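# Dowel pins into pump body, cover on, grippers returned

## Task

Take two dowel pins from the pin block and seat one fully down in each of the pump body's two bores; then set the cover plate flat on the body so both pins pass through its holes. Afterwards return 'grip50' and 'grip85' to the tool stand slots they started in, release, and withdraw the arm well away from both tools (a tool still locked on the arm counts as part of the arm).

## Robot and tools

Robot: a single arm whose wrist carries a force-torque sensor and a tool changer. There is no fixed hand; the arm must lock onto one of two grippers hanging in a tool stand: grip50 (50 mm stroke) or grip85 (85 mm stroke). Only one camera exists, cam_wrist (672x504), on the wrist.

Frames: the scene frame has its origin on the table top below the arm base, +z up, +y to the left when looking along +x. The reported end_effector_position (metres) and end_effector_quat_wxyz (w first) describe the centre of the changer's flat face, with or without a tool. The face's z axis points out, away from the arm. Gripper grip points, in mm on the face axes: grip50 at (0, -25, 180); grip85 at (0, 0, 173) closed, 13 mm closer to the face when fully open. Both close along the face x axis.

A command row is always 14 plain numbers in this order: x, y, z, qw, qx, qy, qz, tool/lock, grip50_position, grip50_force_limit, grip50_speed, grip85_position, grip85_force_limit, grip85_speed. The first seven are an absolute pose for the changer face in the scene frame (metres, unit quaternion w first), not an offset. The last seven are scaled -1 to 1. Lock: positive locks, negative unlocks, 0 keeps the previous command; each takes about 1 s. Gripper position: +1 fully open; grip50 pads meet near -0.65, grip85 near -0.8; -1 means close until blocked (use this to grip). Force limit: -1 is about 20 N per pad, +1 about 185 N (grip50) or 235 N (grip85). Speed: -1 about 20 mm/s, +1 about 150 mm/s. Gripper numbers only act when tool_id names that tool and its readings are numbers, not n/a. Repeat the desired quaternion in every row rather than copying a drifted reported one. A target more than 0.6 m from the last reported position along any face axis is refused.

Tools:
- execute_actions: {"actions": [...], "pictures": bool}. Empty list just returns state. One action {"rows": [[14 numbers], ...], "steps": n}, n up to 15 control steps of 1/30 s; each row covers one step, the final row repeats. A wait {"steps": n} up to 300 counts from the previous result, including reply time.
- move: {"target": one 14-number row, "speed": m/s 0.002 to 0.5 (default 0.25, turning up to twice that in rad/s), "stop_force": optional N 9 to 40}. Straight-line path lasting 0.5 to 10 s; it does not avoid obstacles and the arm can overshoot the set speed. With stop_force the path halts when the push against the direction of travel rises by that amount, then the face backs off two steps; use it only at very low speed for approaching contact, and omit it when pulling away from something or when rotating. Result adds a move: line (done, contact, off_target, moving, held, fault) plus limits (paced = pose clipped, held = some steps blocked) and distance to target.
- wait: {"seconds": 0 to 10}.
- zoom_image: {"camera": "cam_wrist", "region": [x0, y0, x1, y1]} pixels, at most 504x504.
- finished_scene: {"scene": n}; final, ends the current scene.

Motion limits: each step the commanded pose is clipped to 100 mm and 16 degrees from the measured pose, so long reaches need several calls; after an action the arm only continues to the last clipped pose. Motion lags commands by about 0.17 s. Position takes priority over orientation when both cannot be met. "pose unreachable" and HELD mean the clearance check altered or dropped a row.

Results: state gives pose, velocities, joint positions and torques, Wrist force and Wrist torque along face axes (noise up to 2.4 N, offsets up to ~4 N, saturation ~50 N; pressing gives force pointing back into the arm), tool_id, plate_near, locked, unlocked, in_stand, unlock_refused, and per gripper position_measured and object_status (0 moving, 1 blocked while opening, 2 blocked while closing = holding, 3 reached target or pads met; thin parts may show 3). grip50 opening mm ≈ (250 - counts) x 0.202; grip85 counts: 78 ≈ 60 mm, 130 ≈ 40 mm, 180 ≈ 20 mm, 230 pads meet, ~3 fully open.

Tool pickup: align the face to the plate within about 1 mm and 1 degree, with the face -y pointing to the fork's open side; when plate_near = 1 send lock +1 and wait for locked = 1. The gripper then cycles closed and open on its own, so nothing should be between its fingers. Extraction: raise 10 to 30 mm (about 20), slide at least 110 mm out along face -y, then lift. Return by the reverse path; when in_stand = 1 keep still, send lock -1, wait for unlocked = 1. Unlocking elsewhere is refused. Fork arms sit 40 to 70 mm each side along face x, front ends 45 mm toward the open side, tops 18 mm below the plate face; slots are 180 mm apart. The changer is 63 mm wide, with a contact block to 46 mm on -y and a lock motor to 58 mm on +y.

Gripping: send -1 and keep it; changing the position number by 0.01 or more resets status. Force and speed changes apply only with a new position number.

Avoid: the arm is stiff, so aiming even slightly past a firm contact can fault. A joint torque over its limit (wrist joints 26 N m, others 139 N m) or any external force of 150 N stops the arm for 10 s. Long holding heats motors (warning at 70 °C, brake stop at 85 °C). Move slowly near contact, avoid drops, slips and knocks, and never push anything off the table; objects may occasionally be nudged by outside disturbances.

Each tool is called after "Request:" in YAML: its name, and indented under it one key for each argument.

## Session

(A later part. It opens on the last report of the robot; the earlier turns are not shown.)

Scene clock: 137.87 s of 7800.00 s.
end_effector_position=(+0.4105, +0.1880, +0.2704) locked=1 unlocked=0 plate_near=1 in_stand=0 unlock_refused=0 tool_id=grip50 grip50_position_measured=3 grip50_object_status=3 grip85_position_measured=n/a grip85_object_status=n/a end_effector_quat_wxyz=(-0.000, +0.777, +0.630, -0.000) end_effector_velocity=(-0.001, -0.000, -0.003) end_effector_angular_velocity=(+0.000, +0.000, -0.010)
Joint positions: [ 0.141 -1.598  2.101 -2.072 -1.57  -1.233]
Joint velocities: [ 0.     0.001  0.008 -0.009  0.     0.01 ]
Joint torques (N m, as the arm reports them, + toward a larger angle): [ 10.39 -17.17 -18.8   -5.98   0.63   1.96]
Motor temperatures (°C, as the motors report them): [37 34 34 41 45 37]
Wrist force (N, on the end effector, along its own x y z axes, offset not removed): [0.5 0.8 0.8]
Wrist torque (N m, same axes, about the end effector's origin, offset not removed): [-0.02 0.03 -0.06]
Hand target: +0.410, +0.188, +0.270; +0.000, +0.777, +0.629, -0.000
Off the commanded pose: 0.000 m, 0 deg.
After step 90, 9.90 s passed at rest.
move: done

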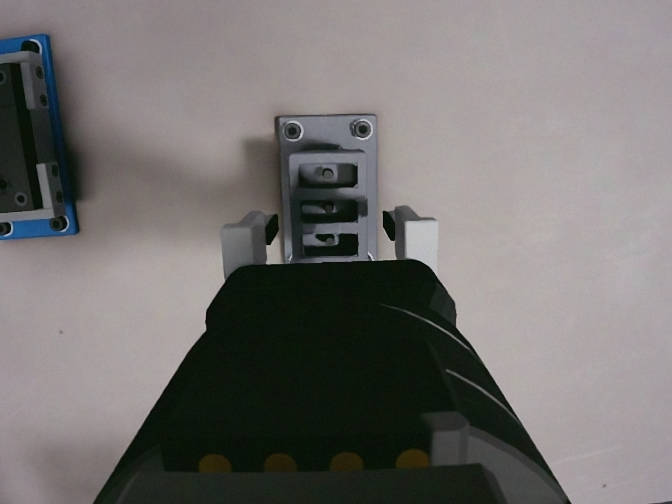

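Request:
move:
  target: [0.412,0.1856,0.24,0,0.777,0.629,0,0,0,0,0,1,0,0]
  speed: 0.05

Request:
zoom_image:
  camera: "cam_wrist"
  region: [210, 60, 460, 280]

Scene clock: 154.70 s of 7800.00 s.
end_effector_position=(+0.4115, +0.1865, +0.2528) locked=1 unlocked=0 plate_near=1 in_stand=0 unlock_refused=0 tool_id=grip50 grip50_position_measured=152 grip50_object_status=3 grip85_position_measured=n/a grip85_object_status=n/a end_effector_quat_wxyz=(+0.001, +0.777, +0.629, +0.001) end_effector_velocity=(-0.000, -0.000, -0.001) end_effector_angular_velocity=(-0.000, +0.003, -0.001)
Joint positions: [ 0.138 -1.573  2.13  -2.128 -1.57  -1.235]
Joint velocities: [-0.     0.002  0.001 -0.     0.     0.001]
Joint torques (N m, as the arm reports them, + toward a larger angle): [  1.57 -28.69 -27.93  -4.     0.07   0.17]
Motor temperatures (°C, as the motors report them): [37 34 34 41 45 37]
Wrist force (N, on the end effector, along its own x y z axes, offset not removed): [1.1 -6.0 -28.1]
Wrist torque (N m, same axes, about the end effector's origin, offset not removed): [2.15 0.14 0.08]
Hand target: +0.412, +0.187, +0.253; +0.001, +0.777, +0.629, +0.001
Off the commanded pose: 0.013 m, 0 deg.
FORCE FAULT: contact force on the arm reached its limit, and the arm stopped for 10 seconds. The contact can be on any part of the arm, not only on its tool. The arm's remaining commands of this call were not run. The arm holds still and accepts commands again. Move the arm away from the contact; if what it grips holds it there, let go first. Pushing or pulling that hard again can fault the arm again.
After step 90, 3.23 s passed at rest.
move: fault

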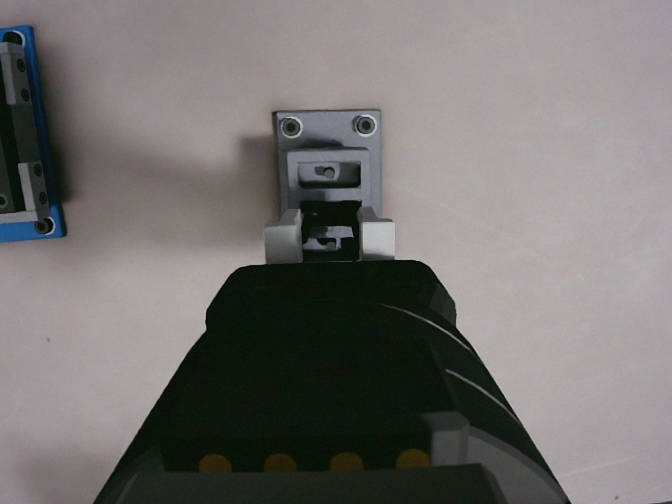

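Region (210, 60, 460, 280) of cam_wrist's 672x504 image, scaled by 2.016, with more detail than that image has; it fills the top 444 rows of this view, and the rest is white.

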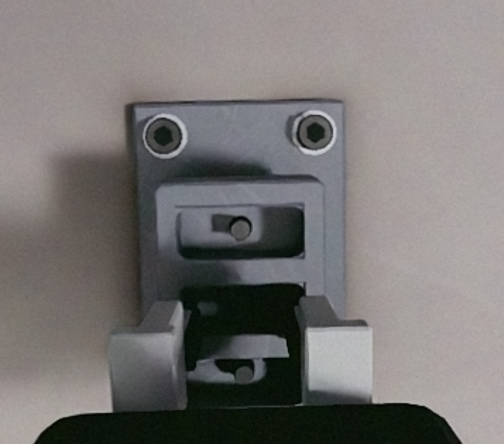

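Request:
move:
  target: [0.4115,0.1865,0.262,0,0.777,0.629,0,0,0,0,0,1,0,0]
  speed: 0.02

Request:
zoom_image:
  camera: "cam_wrist"
  region: [260, 140, 410, 270]

Scene clock: 159.43 s of 7800.00 s.
end_effector_position=(+0.4115, +0.1865, +0.2617) locked=1 unlocked=0 plate_near=1 in_stand=0 unlock_refused=0 tool_id=grip50 grip50_position_measured=152 grip50_object_status=3 grip85_position_measured=n/a grip85_object_status=n/a end_effector_quat_wxyz=(+0.000, +0.777, +0.629, +0.000) end_effector_velocity=(+0.000, +0.000, +0.003) end_effector_angular_velocity=(+0.001, -0.001, -0.001)
Joint positions: [ 0.138 -1.586  2.114 -2.098 -1.57  -1.235]
Joint velocities: [-0.    -0.003 -0.005  0.007  0.001  0.001]
Joint torques (N m, as the arm reports them, + toward a larger angle): [ -9.2  -40.08 -37.91  -2.25   0.35   0.2 ]
Motor temperatures (°C, as the motors report them): [37 34 34 41 45 37]
Wrist force (N, on the end effector, along its own x y z axes, offset not removed): [1.2 -2.0 2.7]
Wrist torque (N m, same axes, about the end effector's origin, offset not removed): [-0.17 0.03 -0.05]
Hand target: +0.412, +0.187, +0.262; +0.000, +0.777, +0.629, +0.000
Off the commanded pose: 0.000 m, 0 deg.
After step 90, 0.93 s passed at rest.
move: done

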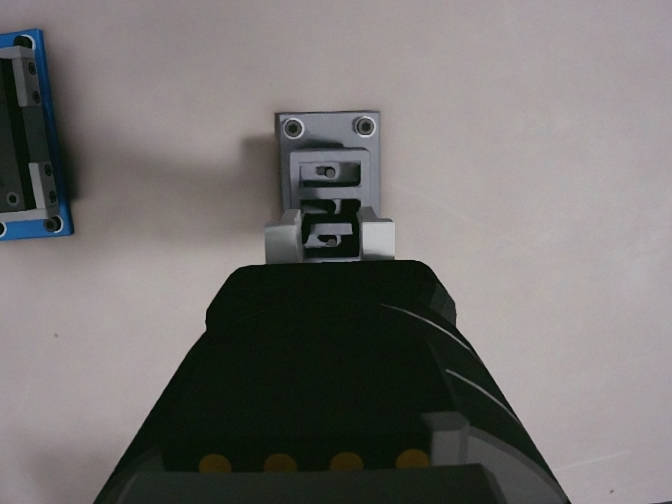

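Region (260, 140, 410, 270) of cam_wrist's 672x504 image, scaled by 3.360, with more detail than that image has; it fills the top 437 rows of this view, and the rest is white.

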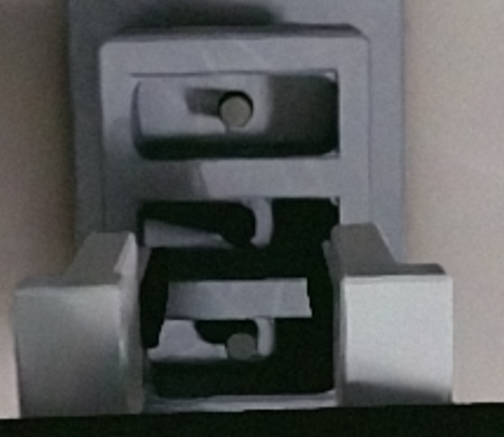

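Request:
move:
  target: [0.4083,0.1872,0.262,0,0.777,0.629,0,0,-0.29,0,0,1,0,0]
  speed: 0.02

Request:
zoom_image:
  camera: "cam_wrist"
  region: [260, 140, 410, 270]

Scene clock: 175.33 s of 7800.00 s.
end_effector_position=(+0.4085, +0.1872, +0.2620) locked=1 unlocked=0 plate_near=1 in_stand=0 unlock_refused=0 tool_id=grip50 grip50_position_measured=195 grip50_object_status=3 grip85_position_measured=n/a grip85_object_status=n/a end_effector_quat_wxyz=(+0.000, +0.777, +0.629, -0.000) end_effector_velocity=(-0.002, +0.000, +0.001) end_effector_angular_velocity=(+0.000, -0.001, -0.000)
Joint positions: [ 0.14  -1.592  2.12  -2.097 -1.57  -1.233]
Joint velocities: [ 0.001 -0.005  0.004  0.001  0.     0.002]
Joint torques (N m, as the arm reports them, + toward a larger angle): [ 13.26 -38.33 -17.97  -2.53   2.61   2.04]
Motor temperatures (°C, as the motors report them): [37 34 34 41 45 37]
Wrist force (N, on the end effector, along its own x y z axes, offset not removed): [2.4 -1.0 2.3]
Wrist torque (N m, same axes, about the end effector's origin, offset not removed): [0.00 -0.11 0.00]
Hand target: +0.408, +0.187, +0.262; +0.000, +0.777, +0.629, -0.000
Off the commanded pose: 0.000 m, 0 deg.
After step 90, 12.20 s passed at rest.
move: done

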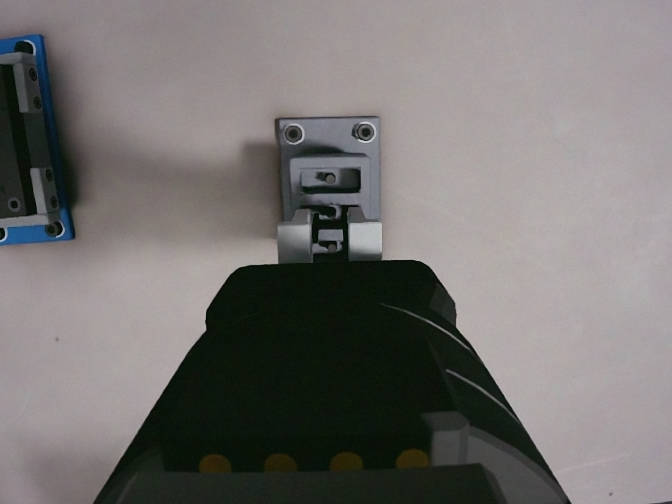

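Region (260, 140, 410, 270) of cam_wrist's 672x504 image, scaled by 3.360, with more detail than that image has; it fills the top 437 rows of this view, and the rest is white.

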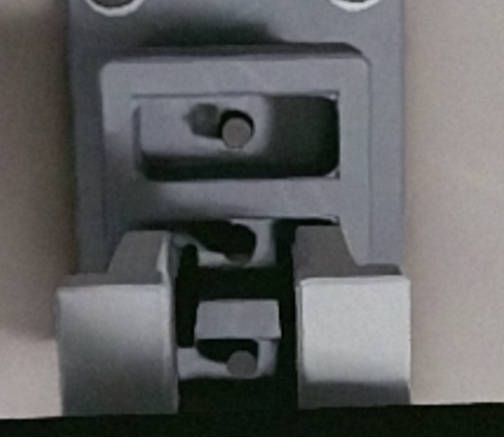

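Request:
move:
  target: [0.4078,0.1873,0.235,0,0.777,0.629,0,0,-0.29,0,0,1,0,0]
  speed: 0.004
  stop_force: 10

Request:
zoom_image:
  camera: "cam_wrist"
  region: [260, 140, 410, 270]

Scene clock: 186.10 s of 7800.00 s.
end_effector_position=(+0.4077, +0.1873, +0.2356) locked=1 unlocked=0 plate_near=1 in_stand=0 unlock_refused=0 tool_id=grip50 grip50_position_measured=195 grip50_object_status=3 grip85_position_measured=n/a grip85_object_status=n/a end_effector_quat_wxyz=(+0.000, +0.777, +0.629, +0.000) end_effector_velocity=(+0.000, +0.000, -0.000) end_effector_angular_velocity=(-0.000, +0.004, -0.000)
Joint positions: [ 0.141 -1.554  2.162 -2.177 -1.57  -1.233]
Joint velocities: [-0.     0.002 -0.003  0.005  0.     0.   ]
Joint torques (N m, as the arm reports them, + toward a larger angle): [ 10.87 -21.54 -22.93  -2.23   2.18   2.03]
Motor temperatures (°C, as the motors report them): [37 34 34 41 45 37]
Wrist force (N, on the end effector, along its own x y z axes, offset not removed): [-5.2 -9.4 -50.0]
Wrist torque (N m, same axes, about the end effector's origin, offset not removed): [3.35 -0.86 -0.34]
Hand target: +0.408, +0.187, +0.236; +0.000, +0.777, +0.629, +0.000
Off the commanded pose: 0.001 m, 0 deg.
After step 90, 0.77 s passed at rest.
move: contact

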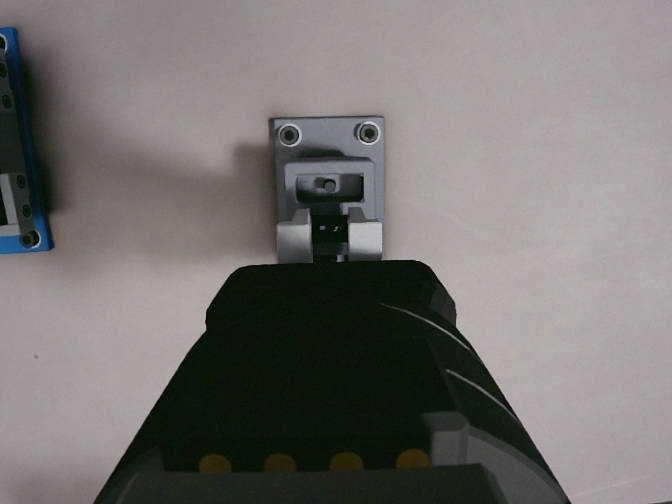

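Region (260, 140, 410, 270) of cam_wrist's 672x504 image, scaled by 3.360, with more detail than that image has; it fills the top 437 rows of this view, and the rest is white.

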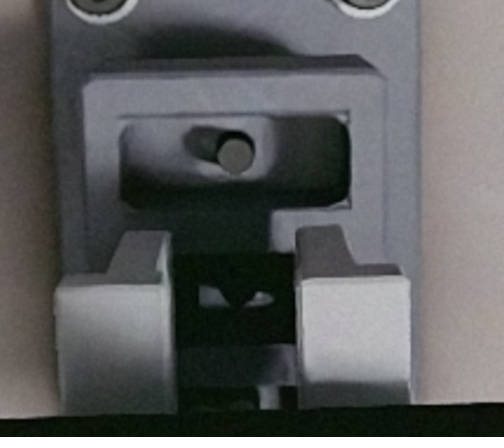

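Request:
move:
  target: [0.4077,0.1873,0.238,0,0.777,0.629,0,0,-1,-0.3,-0.6,1,0,0]
  speed: 0.005

Request:
move:
  target: [0.4077,0.1873,0.30,0,0.777,0.629,0,0,-1,-0.3,-0.6,1,0,0]
  speed: 0.03

Request:
zoom_image:
  camera: "cam_wrist"
  region: [260, 140, 410, 270]

Scene clock: 189.20 s of 7800.00 s.
end_effector_position=(+0.4077, +0.1873, +0.2379) locked=1 unlocked=0 plate_near=1 in_stand=0 unlock_refused=0 tool_id=grip50 grip50_position_measured=239 grip50_object_status=2 grip85_position_measured=n/a grip85_object_status=n/a end_effector_quat_wxyz=(-0.000, +0.777, +0.629, +0.000) end_effector_velocity=(-0.000, +0.000, +0.002) end_effector_angular_velocity=(+0.001, -0.001, -0.000)
Joint positions: [ 0.141 -1.558  2.158 -2.17  -1.57  -1.232]
Joint velocities: [-0.    -0.003 -0.001  0.003  0.001 -0.   ]
Joint torques (N m, as the arm reports them, + toward a larger angle): [ -2.26 -40.01 -37.29  -1.99   1.28   1.86]
Motor temperatures (°C, as the motors report them): [37 34 34 41 45 37]
Wrist force (N, on the end effector, along its own x y z axes, offset not removed): [2.8 -0.4 2.5]
Wrist torque (N m, same axes, about the end effector's origin, offset not removed): [-0.18 0.48 -0.08]
Hand target: +0.408, +0.187, +0.238; +0.000, +0.777, +0.629, +0.000
Off the commanded pose: 0.000 m, 0 deg.
move: done

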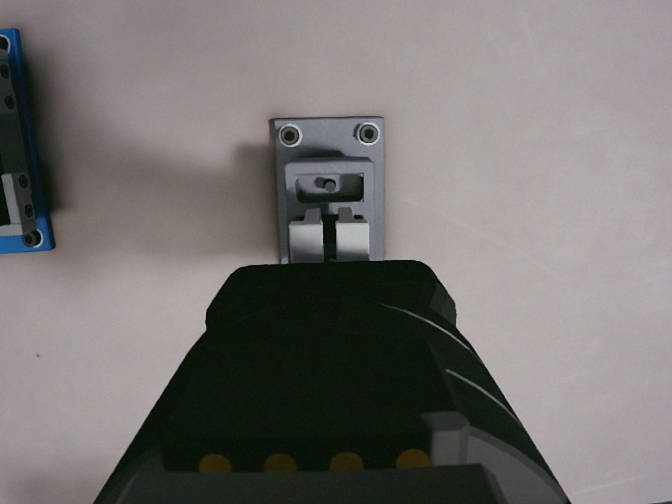

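Scene clock: 191.63 s of 7800.00 s.
end_effector_position=(+0.4079, +0.1873, +0.2996) locked=1 unlocked=0 plate_near=1 in_stand=0 unlock_refused=0 tool_id=grip50 grip50_position_measured=239 grip50_object_status=2 grip85_position_measured=n/a grip85_object_status=n/a end_effector_quat_wxyz=(+0.000, +0.777, +0.629, +0.000) end_effector_velocity=(+0.000, -0.000, +0.003) end_effector_angular_velocity=(-0.001, -0.000, -0.001)
Joint positions: [ 0.141 -1.64   2.057 -1.987 -1.57  -1.233]
Joint velocities: [-0.001 -0.003 -0.004  0.008 -0.001 -0.   ]
Joint torques (N m, as the arm reports them, + toward a larger angle): [-12.63 -37.45 -39.55  -2.12   0.93  -1.85]
Motor temperatures (°C, as the motors report them): [37 34 34 41 45 37]
Wrist force (N, on the end effector, along its own x y z axes, offset not removed): [-1.1 -2.4 2.6]
Wrist torque (N m, same axes, about the end effector's origin, offset not removed): [-0.03 0.30 -0.17]
Hand target: +0.408, +0.187, +0.300; +0.000, +0.777, +0.629, +0.000
Off the commanded pose: 0.000 m, 0 deg.
move: done

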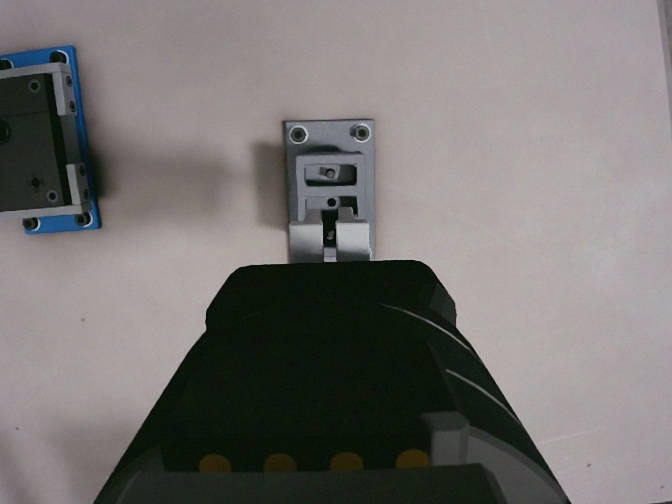

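Region (260, 140, 410, 270) of cam_wrist's 672x504 image, scaled by 3.360, with more detail than that image has; it fills the top 437 rows of this view, and the rest is white.

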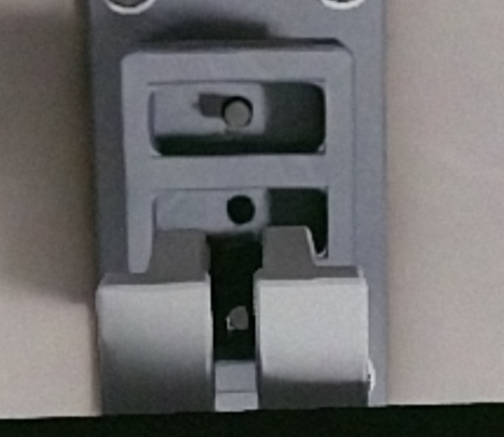

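Request:
move:
  target: [0.40,-0.17,0.30,0,0.7071,0.7071,0,0,-1,-0.3,-0.6,1,0,0]
  speed: 0.2

Request:
zoom_image:
  camera: "cam_wrist"
  region: [210, 0, 470, 240]

Scene clock: 197.87 s of 7800.00 s.
end_effector_position=(+0.4003, -0.1694, +0.3000) locked=1 unlocked=0 plate_near=1 in_stand=0 unlock_refused=0 tool_id=grip50 grip50_position_measured=239 grip50_object_status=2 grip85_position_measured=n/a grip85_object_status=n/a end_effector_quat_wxyz=(-0.000, +0.707, +0.707, +0.002) end_effector_velocity=(+0.000, -0.003, +0.001) end_effector_angular_velocity=(-0.002, -0.003, +0.002)
Joint positions: [-0.701 -1.676  2.089 -1.982 -1.568 -2.283]
Joint velocities: [-0.005  0.001 -0.004 -0.001  0.001 -0.007]
Joint torques (N m, as the arm reports them, + toward a larger angle): [-11.55 -14.97 -38.98  -5.95   2.5   -1.77]
Motor temperatures (°C, as the motors report them): [37 34 34 41 45 37]
Wrist force (N, on the end effector, along its own x y z axes, offset not removed): [3.3 0.8 4.4]
Wrist torque (N m, same axes, about the end effector's origin, offset not removed): [-0.04 -0.10 -0.01]
Hand target: +0.400, -0.170, +0.300; -0.000, +0.707, +0.707, +0.002
Off the commanded pose: 0.001 m, 0 deg.
After step 90, 0.77 s passed at rest.
move: done

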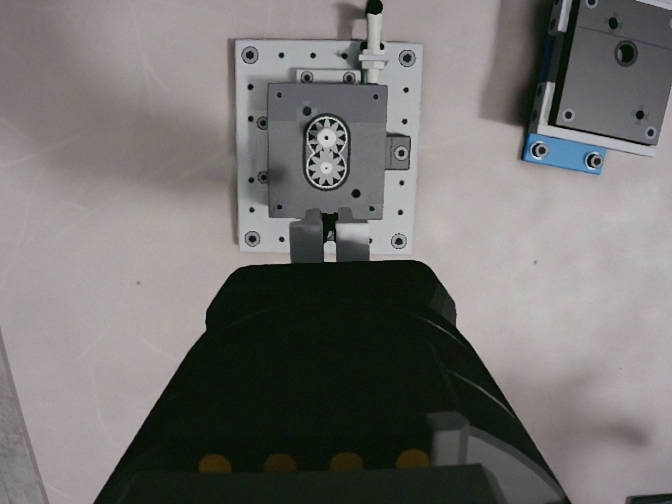

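Region (210, 0, 470, 240) of cam_wrist's 672x504 image, scaled by 1.938, with more detail than that image has; it fills the top 465 rows of this view, and the rest is white.

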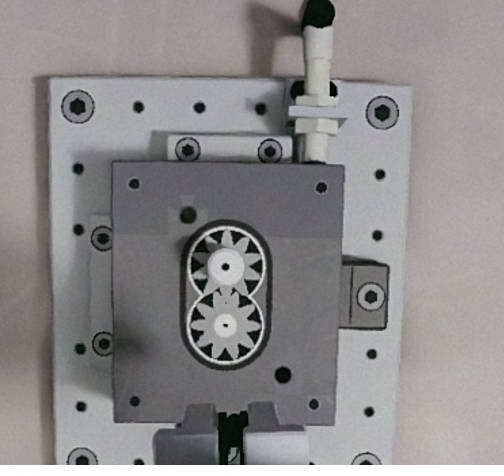

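Request:
move:
  target: [0.3971,-0.1546,0.275,0,0.7071,0.7071,0,0,-1,-0.3,-0.6,1,0,0]
  speed: 0.05

Request:
zoom_image:
  camera: "cam_wrist"
  region: [260, 140, 410, 270]

Scene clock: 206.50 s of 7800.00 s.
end_effector_position=(+0.3971, -0.1547, +0.2753) locked=1 unlocked=0 plate_near=1 in_stand=0 unlock_refused=0 tool_id=grip50 grip50_position_measured=239 grip50_object_status=2 grip85_position_measured=n/a grip85_object_status=n/a end_effector_quat_wxyz=(-0.000, +0.707, +0.707, -0.000) end_effector_velocity=(-0.000, +0.001, -0.001) end_effector_angular_velocity=(-0.001, -0.001, -0.001)
Joint positions: [-0.677 -1.669  2.152 -2.053 -1.571 -2.26 ]
Joint velocities: [ 0.001  0.001  0.004 -0.006 -0.001  0.002]
Joint torques (N m, as the arm reports them, + toward a larger angle): [ 11.64 -13.78 -18.07  -5.84  -2.19   1.83]
Motor temperatures (°C, as the motors report them): [37 34 34 41 45 37]
Wrist force (N, on the end effector, along its own x y z axes, offset not removed): [3.4 -0.4 0.4]
Wrist torque (N m, same axes, about the end effector's origin, offset not removed): [0.03 -0.06 -0.13]
Hand target: +0.397, -0.155, +0.275; -0.000, +0.707, +0.707, -0.000
Off the commanded pose: 0.000 m, 0 deg.
After step 90, 4.60 s passed at rest.
move: done

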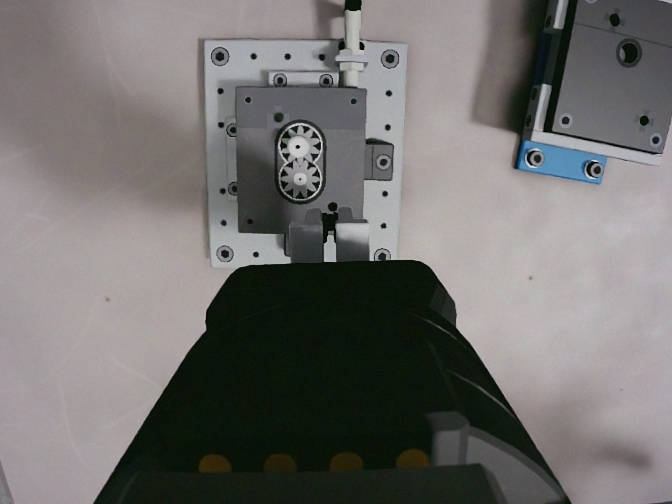

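Region (260, 140, 410, 270) of cam_wrist's 672x504 image, scaled by 3.360, with more detail than that image has; it fills the top 437 rows of this view, and the rest is white.

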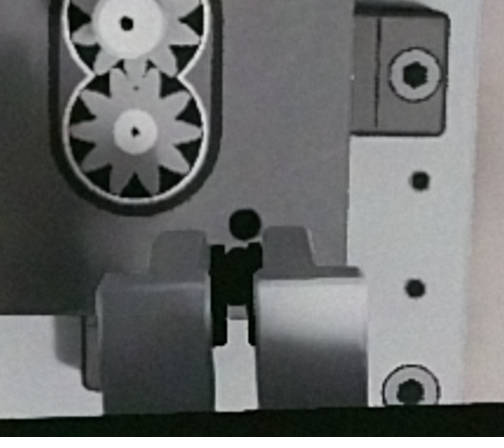

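Request:
move:
  target: [0.3971,-0.1537,0.262,0,0.7071,0.7071,0,0,-1,-0.3,-0.6,1,0,0]
  speed: 0.02

Request:
zoom_image:
  camera: "cam_wrist"
  region: [290, 170, 380, 260]

Scene clock: 211.17 s of 7800.00 s.
end_effector_position=(+0.3971, -0.1537, +0.2623) locked=1 unlocked=0 plate_near=1 in_stand=0 unlock_refused=0 tool_id=grip50 grip50_position_measured=239 grip50_object_status=2 grip85_position_measured=n/a grip85_object_status=n/a end_effector_quat_wxyz=(-0.000, +0.707, +0.707, -0.000) end_effector_velocity=(+0.000, -0.000, -0.002) end_effector_angular_velocity=(-0.001, -0.001, -0.000)
Joint positions: [-0.675 -1.652  2.175 -2.093 -1.571 -2.258]
Joint velocities: [-0.     0.003  0.003 -0.007 -0.     0.   ]
Joint torques (N m, as the arm reports them, + toward a larger angle): [ 11.88 -14.33 -17.97  -5.81   1.25   1.91]
Motor temperatures (°C, as the motors report them): [37 34 34 41 45 37]
Wrist force (N, on the end effector, along its own x y z axes, offset not removed): [0.7 -0.9 0.0]
Wrist torque (N m, same axes, about the end effector's origin, offset not removed): [-0.08 0.00 -0.13]
Hand target: +0.397, -0.154, +0.262; -0.000, +0.707, +0.707, -0.000
Off the commanded pose: 0.000 m, 0 deg.
After step 90, 0.70 s passed at rest.
move: done

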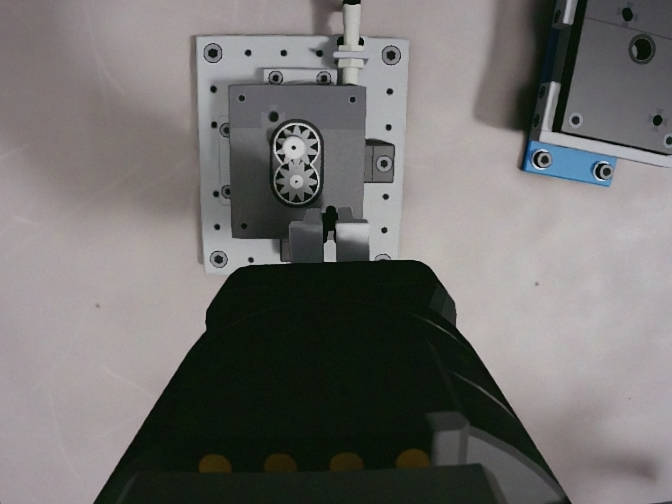

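Region (290, 170, 380, 260) of cam_wrist's 672x504 image, scaled by 5.600, with more detail than that image has.

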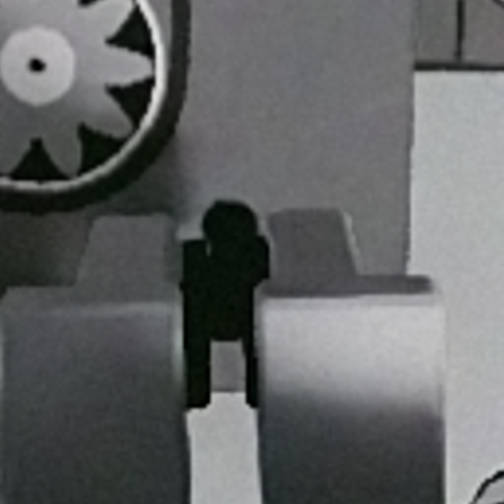

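Request:
move:
  target: [0.3971,-0.1537,0.235,0,0.7071,0.7071,0,0,-1,-0.3,-0.6,1,0,0]
  speed: 0.003
  stop_force: 9

Request:
zoom_image:
  camera: "cam_wrist"
  region: [290, 170, 380, 260]

Scene clock: 217.77 s of 7800.00 s.
end_effector_position=(+0.3971, -0.1537, +0.2498) locked=1 unlocked=0 plate_near=1 in_stand=0 unlock_refused=0 tool_id=grip50 grip50_position_measured=239 grip50_object_status=2 grip85_position_measured=n/a grip85_object_status=n/a end_effector_quat_wxyz=(+0.000, +0.707, +0.707, +0.000) end_effector_velocity=(-0.000, +0.000, +0.001) end_effector_angular_velocity=(+0.002, +0.001, -0.001)
Joint positions: [-0.675 -1.634  2.196 -2.132 -1.571 -2.258]
Joint velocities: [-0.    -0.002 -0.002  0.007  0.001  0.001]
Joint torques (N m, as the arm reports them, + toward a larger angle): [ -3.08 -20.77 -27.49  -1.65   1.78  -1.87]
Motor temperatures (°C, as the motors report them): [37 34 34 41 45 37]
Wrist force (N, on the end effector, along its own x y z axes, offset not removed): [6.1 -3.3 -27.0]
Wrist torque (N m, same axes, about the end effector's origin, offset not removed): [1.05 0.76 0.19]
Hand target: +0.397, -0.154, +0.250; +0.000, +0.707, +0.707, +0.000
Off the commanded pose: 0.015 m, 0 deg.
move: contact

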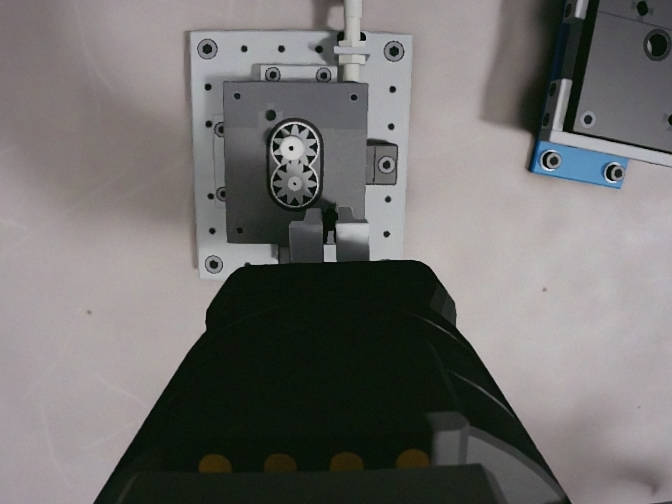

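Region (290, 170, 380, 260) of cam_wrist's 672x504 image, scaled by 5.600, with more detail than that image has.

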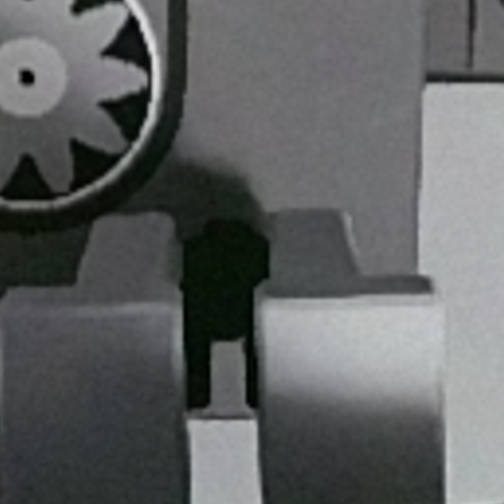

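Request:
move:
  target: [0.3969,-0.1531,0.2515,0,0.7071,0.7071,0,0,-1,-0.3,-0.6,1,0,0]
  speed: 0.003

Request:
move:
  target: [0.3969,-0.1531,0.235,0,0.7071,0.7071,0,0,-1,-0.3,-0.6,1,0,0]
  speed: 0.002
  stop_force: 12

Scene clock: 222.27 s of 7800.00 s.
end_effector_position=(+0.3969, -0.1531, +0.2514) locked=1 unlocked=0 plate_near=1 in_stand=0 unlock_refused=0 tool_id=grip50 grip50_position_measured=239 grip50_object_status=2 grip85_position_measured=n/a grip85_object_status=n/a end_effector_quat_wxyz=(+0.000, +0.707, +0.707, +0.000) end_effector_velocity=(-0.000, +0.001, +0.000) end_effector_angular_velocity=(+0.001, +0.001, +0.001)
Joint positions: [-0.674 -1.637  2.194 -2.127 -1.571 -2.257]
Joint velocities: [ 0.001 -0.001 -0.001  0.003  0.     0.   ]
Joint torques (N m, as the arm reports them, + toward a larger angle): [ 11.88 -35.08 -37.22  -2.02  -2.15   1.95]
Motor temperatures (°C, as the motors report them): [37 34 34 41 45 37]
Wrist force (N, on the end effector, along its own x y z axes, offset not removed): [-0.3 1.0 4.0]
Wrist torque (N m, same axes, about the end effector's origin, offset not removed): [-0.01 0.18 -0.18]
Hand target: +0.397, -0.153, +0.251; +0.000, +0.707, +0.707, -0.000
Off the commanded pose: 0.000 m, 0 deg.
After step 90, 0.77 s passed at rest.
move: done

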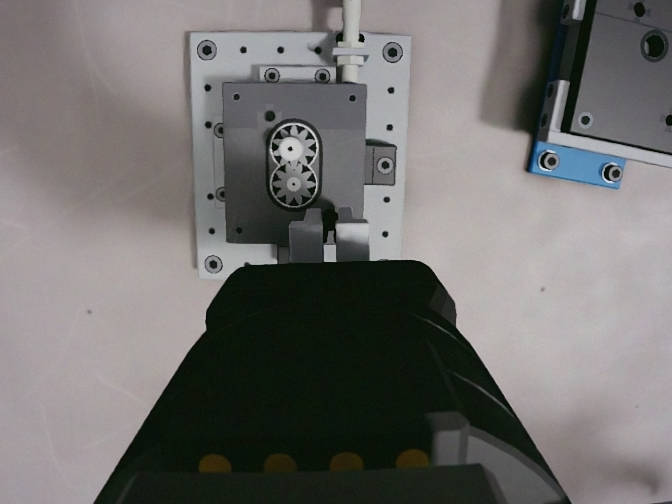

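Scene clock: 223.40 s of 7800.00 s.
end_effector_position=(+0.3969, -0.1531, +0.2499) locked=1 unlocked=0 plate_near=1 in_stand=0 unlock_refused=0 tool_id=grip50 grip50_position_measured=239 grip50_object_status=2 grip85_position_measured=n/a grip85_object_status=n/a end_effector_quat_wxyz=(+0.000, +0.707, +0.707, +0.000) end_effector_velocity=(-0.000, +0.000, -0.000) end_effector_angular_velocity=(+0.002, +0.003, +0.000)
Joint positions: [-0.674 -1.635  2.196 -2.132 -1.571 -2.257]
Joint velocities: [-0.     0.001 -0.001  0.003 -0.    -0.   ]
Joint torques (N m, as the arm reports them, + toward a larger angle): [  6.35 -18.59 -26.99  -1.82  -1.87   0.14]
Motor temperatures (°C, as the motors report them): [37 34 34 41 45 37]
Wrist force (N, on the end effector, along its own x y z axes, offset not removed): [4.9 -3.7 -23.9]
Wrist torque (N m, same axes, about the end effector's origin, offset not removed): [1.06 1.21 0.08]
Hand target: +0.397, -0.153, +0.250; +0.000, +0.707, +0.707, +0.000
Off the commanded pose: 0.015 m, 0 deg.
move: contact

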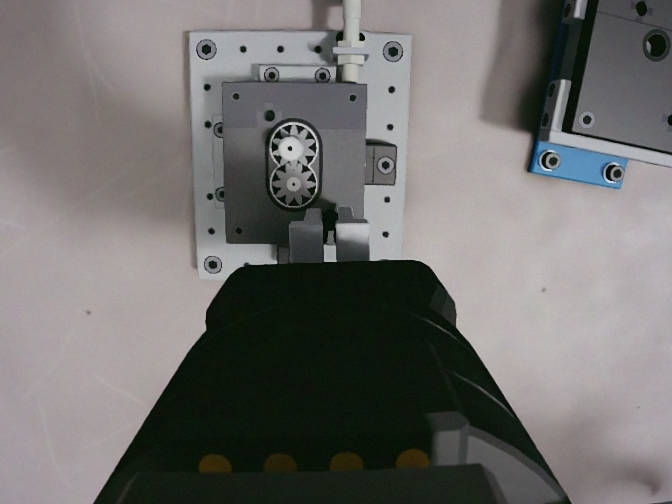

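Request:
move:
  target: [0.3929,-0.1531,0.2525,0,0.7071,0.7071,0,0,-1,-0.3,-0.6,1,0,0]
  speed: 0.005

Request:
zoom_image:
  camera: "cam_wrist"
  region: [290, 170, 380, 260]

Request:
move:
  target: [0.3929,-0.1531,0.24,0,0.7071,0.7071,0,0,-1,-0.3,-0.6,1,0,0]
  speed: 0.002
  stop_force: 9

Scene clock: 233.77 s of 7800.00 s.
end_effector_position=(+0.3931, -0.1531, +0.2524) locked=1 unlocked=0 plate_near=1 in_stand=0 unlock_refused=0 tool_id=grip50 grip50_position_measured=239 grip50_object_status=2 grip85_position_measured=n/a grip85_object_status=n/a end_effector_quat_wxyz=(+0.000, +0.707, +0.707, +0.000) end_effector_velocity=(-0.001, -0.000, +0.001) end_effector_angular_velocity=(-0.000, -0.001, -0.001)
Joint positions: [-0.68  -1.648  2.201 -2.123 -1.571 -2.263]
Joint velocities: [-0.002 -0.004  0.001  0.002  0.    -0.001]
Joint torques (N m, as the arm reports them, + toward a larger angle): [-10.55 -35.05 -18.93  -2.18  -1.64  -2.  ]
Motor temperatures (°C, as the motors report them): [37 34 34 41 45 37]
Wrist force (N, on the end effector, along its own x y z axes, offset not removed): [0.3 0.2 0.2]
Wrist torque (N m, same axes, about the end effector's origin, offset not removed): [-0.03 0.11 -0.14]
Hand target: +0.393, -0.153, +0.253; +0.000, +0.707, +0.707, +0.000
Off the commanded pose: 0.000 m, 0 deg.
After step 90, 6.20 s passed at rest.
move: done

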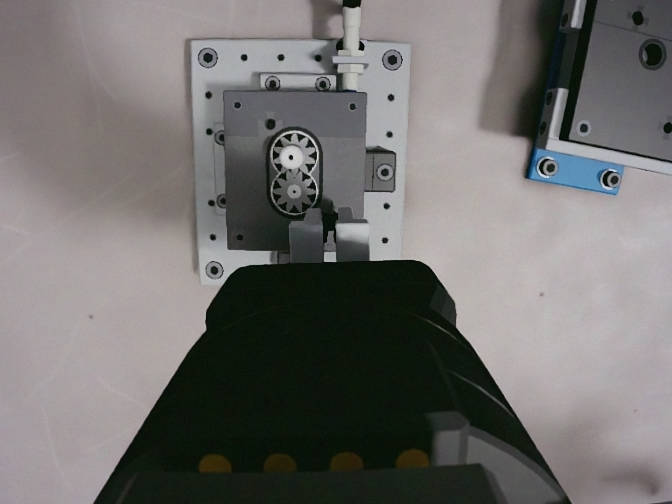

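Region (290, 170, 380, 260) of cam_wrist's 672x504 image, scaled by 5.600, with more detail than that image has.

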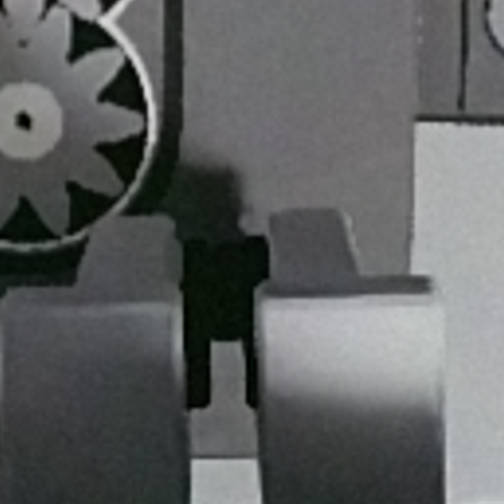

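Scene clock: 235.40 s of 7800.00 s.
end_effector_position=(+0.3930, -0.1531, +0.2499) locked=1 unlocked=0 plate_near=1 in_stand=0 unlock_refused=0 tool_id=grip50 grip50_position_measured=239 grip50_object_status=2 grip85_position_measured=n/a grip85_object_status=n/a end_effector_quat_wxyz=(+0.000, +0.707, +0.707, +0.000) end_effector_velocity=(-0.000, +0.000, -0.000) end_effector_angular_velocity=(+0.002, +0.003, +0.000)
Joint positions: [-0.68  -1.644  2.205 -2.131 -1.571 -2.263]
Joint velocities: [ 0.     0.001 -0.     0.003  0.    -0.   ]
Joint torques (N m, as the arm reports them, + toward a larger angle): [ 10.12 -19.15 -28.3   -1.53  -1.95   0.96]
Motor temperatures (°C, as the motors report them): [37 34 34 41 45 37]
Wrist force (N, on the end effector, along its own x y z axes, offset not removed): [6.9 0.9 -22.5]
Wrist torque (N m, same axes, about the end effector's origin, offset not removed): [0.55 1.06 -0.05]
Hand target: +0.393, -0.153, +0.250; +0.000, +0.707, +0.707, +0.000
Off the commanded pose: 0.010 m, 0 deg.
move: contact

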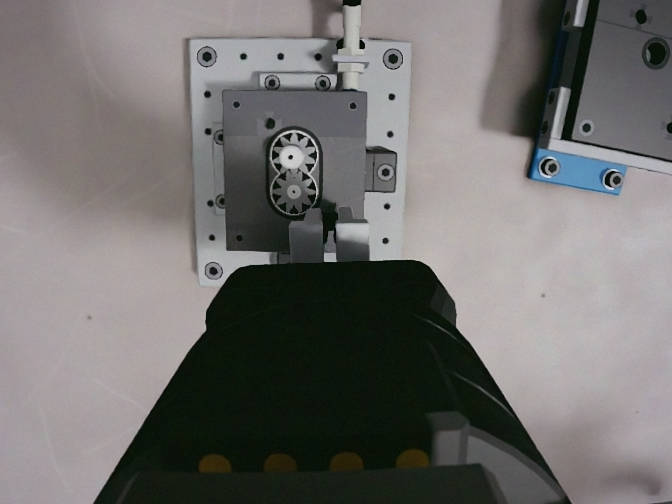

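Request:
move:
  target: [0.3929,-0.1531,0.29,0,0.7071,0.7071,0,0,-1,-0.3,-0.6,1,0,0]
  speed: 0.03

Request:
zoom_image:
  camera: "cam_wrist"
  region: [305, 190, 355, 250]

Scene clock: 247.60 s of 7800.00 s.
end_effector_position=(+0.3930, -0.1532, +0.2896) locked=1 unlocked=0 plate_near=1 in_stand=0 unlock_refused=0 tool_id=grip50 grip50_position_measured=239 grip50_object_status=2 grip85_position_measured=n/a grip85_object_status=n/a end_effector_quat_wxyz=(+0.000, +0.707, +0.707, +0.000) end_effector_velocity=(-0.000, +0.001, +0.003) end_effector_angular_velocity=(-0.001, -0.001, +0.001)
Joint positions: [-0.681 -1.698  2.137 -2.008 -1.571 -2.263]
Joint velocities: [ 0.    -0.006 -0.004  0.009 -0.    -0.001]
Joint torques (N m, as the arm reports them, + toward a larger angle): [-12.31 -35.   -39.1   -1.97  -2.22  -1.72]
Motor temperatures (°C, as the motors report them): [37 34 34 41 45 37]
Wrist force (N, on the end effector, along its own x y z axes, offset not removed): [2.1 -1.3 1.5]
Wrist torque (N m, same axes, about the end effector's origin, offset not removed): [-0.05 -0.05 -0.11]
Hand target: +0.393, -0.153, +0.290; +0.000, +0.707, +0.707, +0.000
Off the commanded pose: 0.000 m, 0 deg.
After step 90, 7.50 s passed at rest.
move: done

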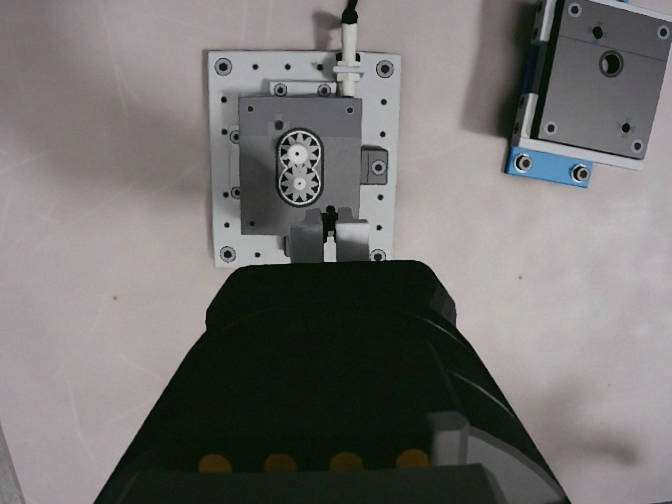

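Region (305, 190, 355, 250) of cam_wrist's 672x504 image, scaled by 8.400, with more detail than that image has.

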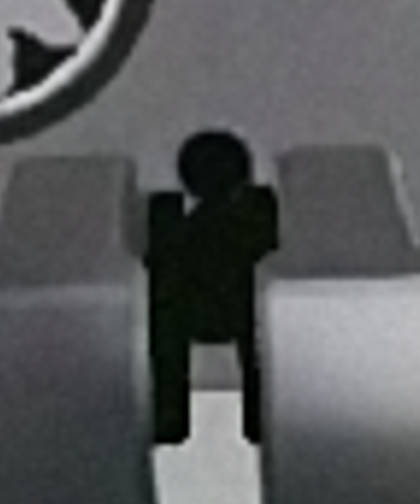

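Request:
move:
  target: [0.427,-0.1565,0.29,0,0.7071,0.7071,0,0,-1,-0.3,-0.6,1,0,0]
  speed: 0.05

Request:
zoom_image:
  camera: "cam_wrist"
  region: [240, 40, 400, 200]

Request:
move:
  target: [0.317,-0.1515,0.29,0,-0.7071,0.7071,0,0,-1,-0.3,-0.6,1,0,0]
  speed: 0.25

Request:
zoom_image:
  camera: "cam_wrist"
  region: [260, 40, 420, 200]

Scene clock: 269.17 s of 7800.00 s.
end_effector_position=(+0.4267, -0.1565, +0.2899) locked=1 unlocked=0 plate_near=1 in_stand=0 unlock_refused=0 tool_id=grip50 grip50_position_measured=239 grip50_object_status=2 grip85_position_measured=n/a grip85_object_status=n/a end_effector_quat_wxyz=(-0.000, +0.707, +0.707, -0.000) end_effector_velocity=(+0.002, -0.000, +0.001) end_effector_angular_velocity=(-0.001, -0.001, +0.000)
Joint positions: [-0.637 -1.614  2.061 -2.016 -1.571 -2.219]
Joint velocities: [ 0.003  0.005 -0.007  0.    -0.     0.003]
Joint torques (N m, as the arm reports them, + toward a larger angle): [ 11.55 -17.1  -37.8   -5.74  -1.82   1.91]
Motor temperatures (°C, as the motors report them): [37 34 34 41 45 37]
Wrist force (N, on the end effector, along its own x y z axes, offset not removed): [2.9 -1.4 1.7]
Wrist torque (N m, same axes, about the end effector's origin, offset not removed): [-0.10 -0.11 -0.05]
Hand target: +0.427, -0.157, +0.290; -0.000, +0.707, +0.707, -0.000
Off the commanded pose: 0.000 m, 0 deg.
After step 90, 17.43 s passed at rest.
move: done

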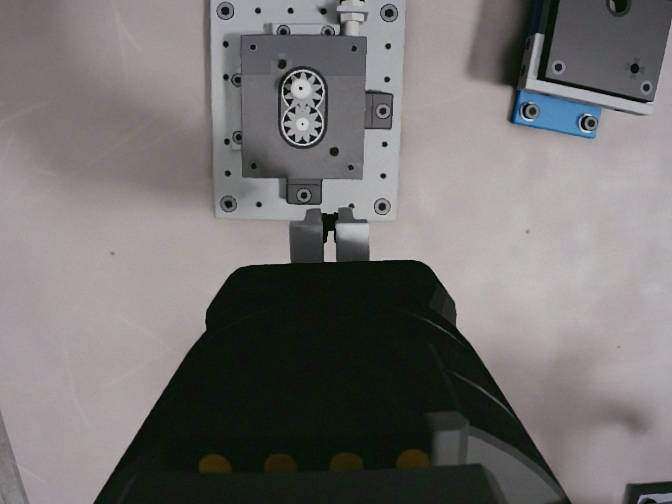

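Region (240, 40, 400, 200) of cam_wrist's 672x504 image, scaled by 3.150, with more detail than that image has.

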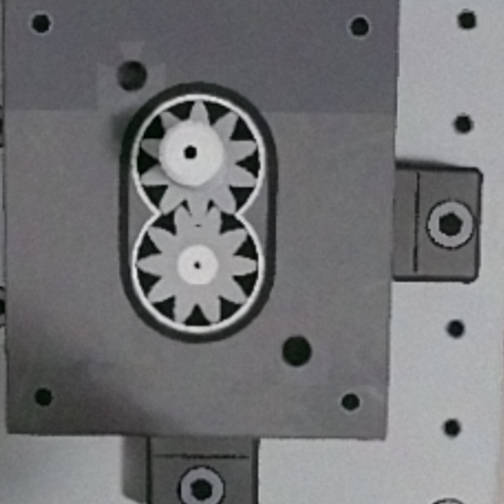

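Scene clock: 276.00 s of 7800.00 s.
end_effector_position=(+0.3172, -0.1515, +0.2901) locked=1 unlocked=0 plate_near=1 in_stand=0 unlock_refused=0 tool_id=grip50 grip50_position_measured=239 grip50_object_status=2 grip85_position_measured=n/a grip85_object_status=n/a end_effector_quat_wxyz=(-0.000, +0.706, -0.708, +0.000) end_effector_velocity=(-0.001, +0.000, -0.000) end_effector_angular_velocity=(+0.001, -0.001, +0.016)
Joint positions: [-0.822 -1.901  2.284 -1.953 -1.571 -5.544]
Joint velocities: [-0.002 -0.003  0.002  0.     0.002 -0.018]
Joint torques (N m, as the arm reports them, + toward a larger angle): [-11.25 -25.74 -19.05  -2.57   2.3   -1.79]
Motor temperatures (°C, as the motors report them): [37 34 34 41 45 37]
Wrist force (N, on the end effector, along its own x y z axes, offset not removed): [-2.1 0.3 4.9]
Wrist torque (N m, same axes, about the end effector's origin, offset not removed): [0.00 0.29 -0.13]
Hand target: +0.317, -0.152, +0.290; -0.000, +0.707, -0.707, +0.000
Off the commanded pose: 0.000 m, 0 deg.
move: done

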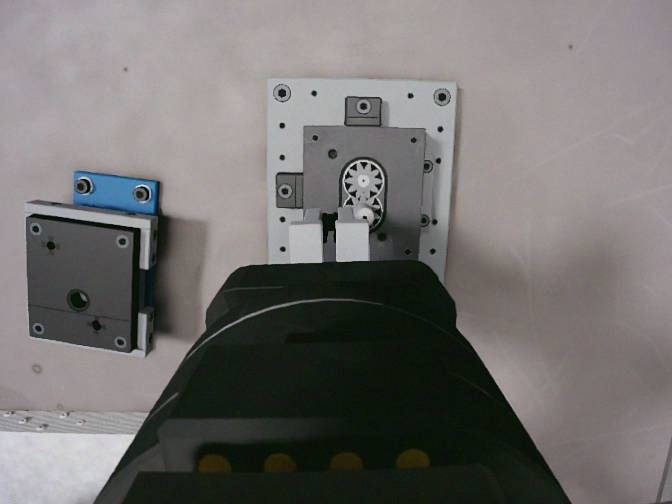

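Region (260, 40, 420, 200) of cam_wrist's 672x504 image, scaled by 3.150, with more detail than that image has.

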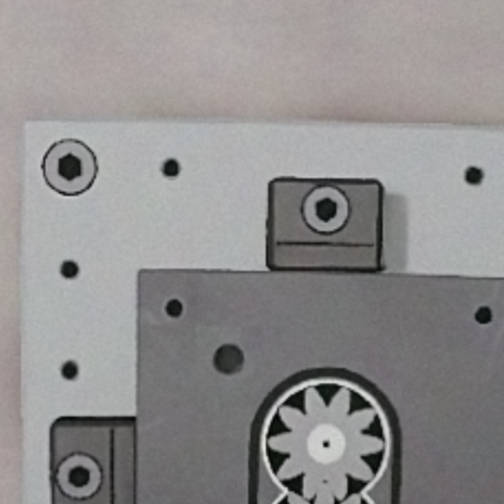

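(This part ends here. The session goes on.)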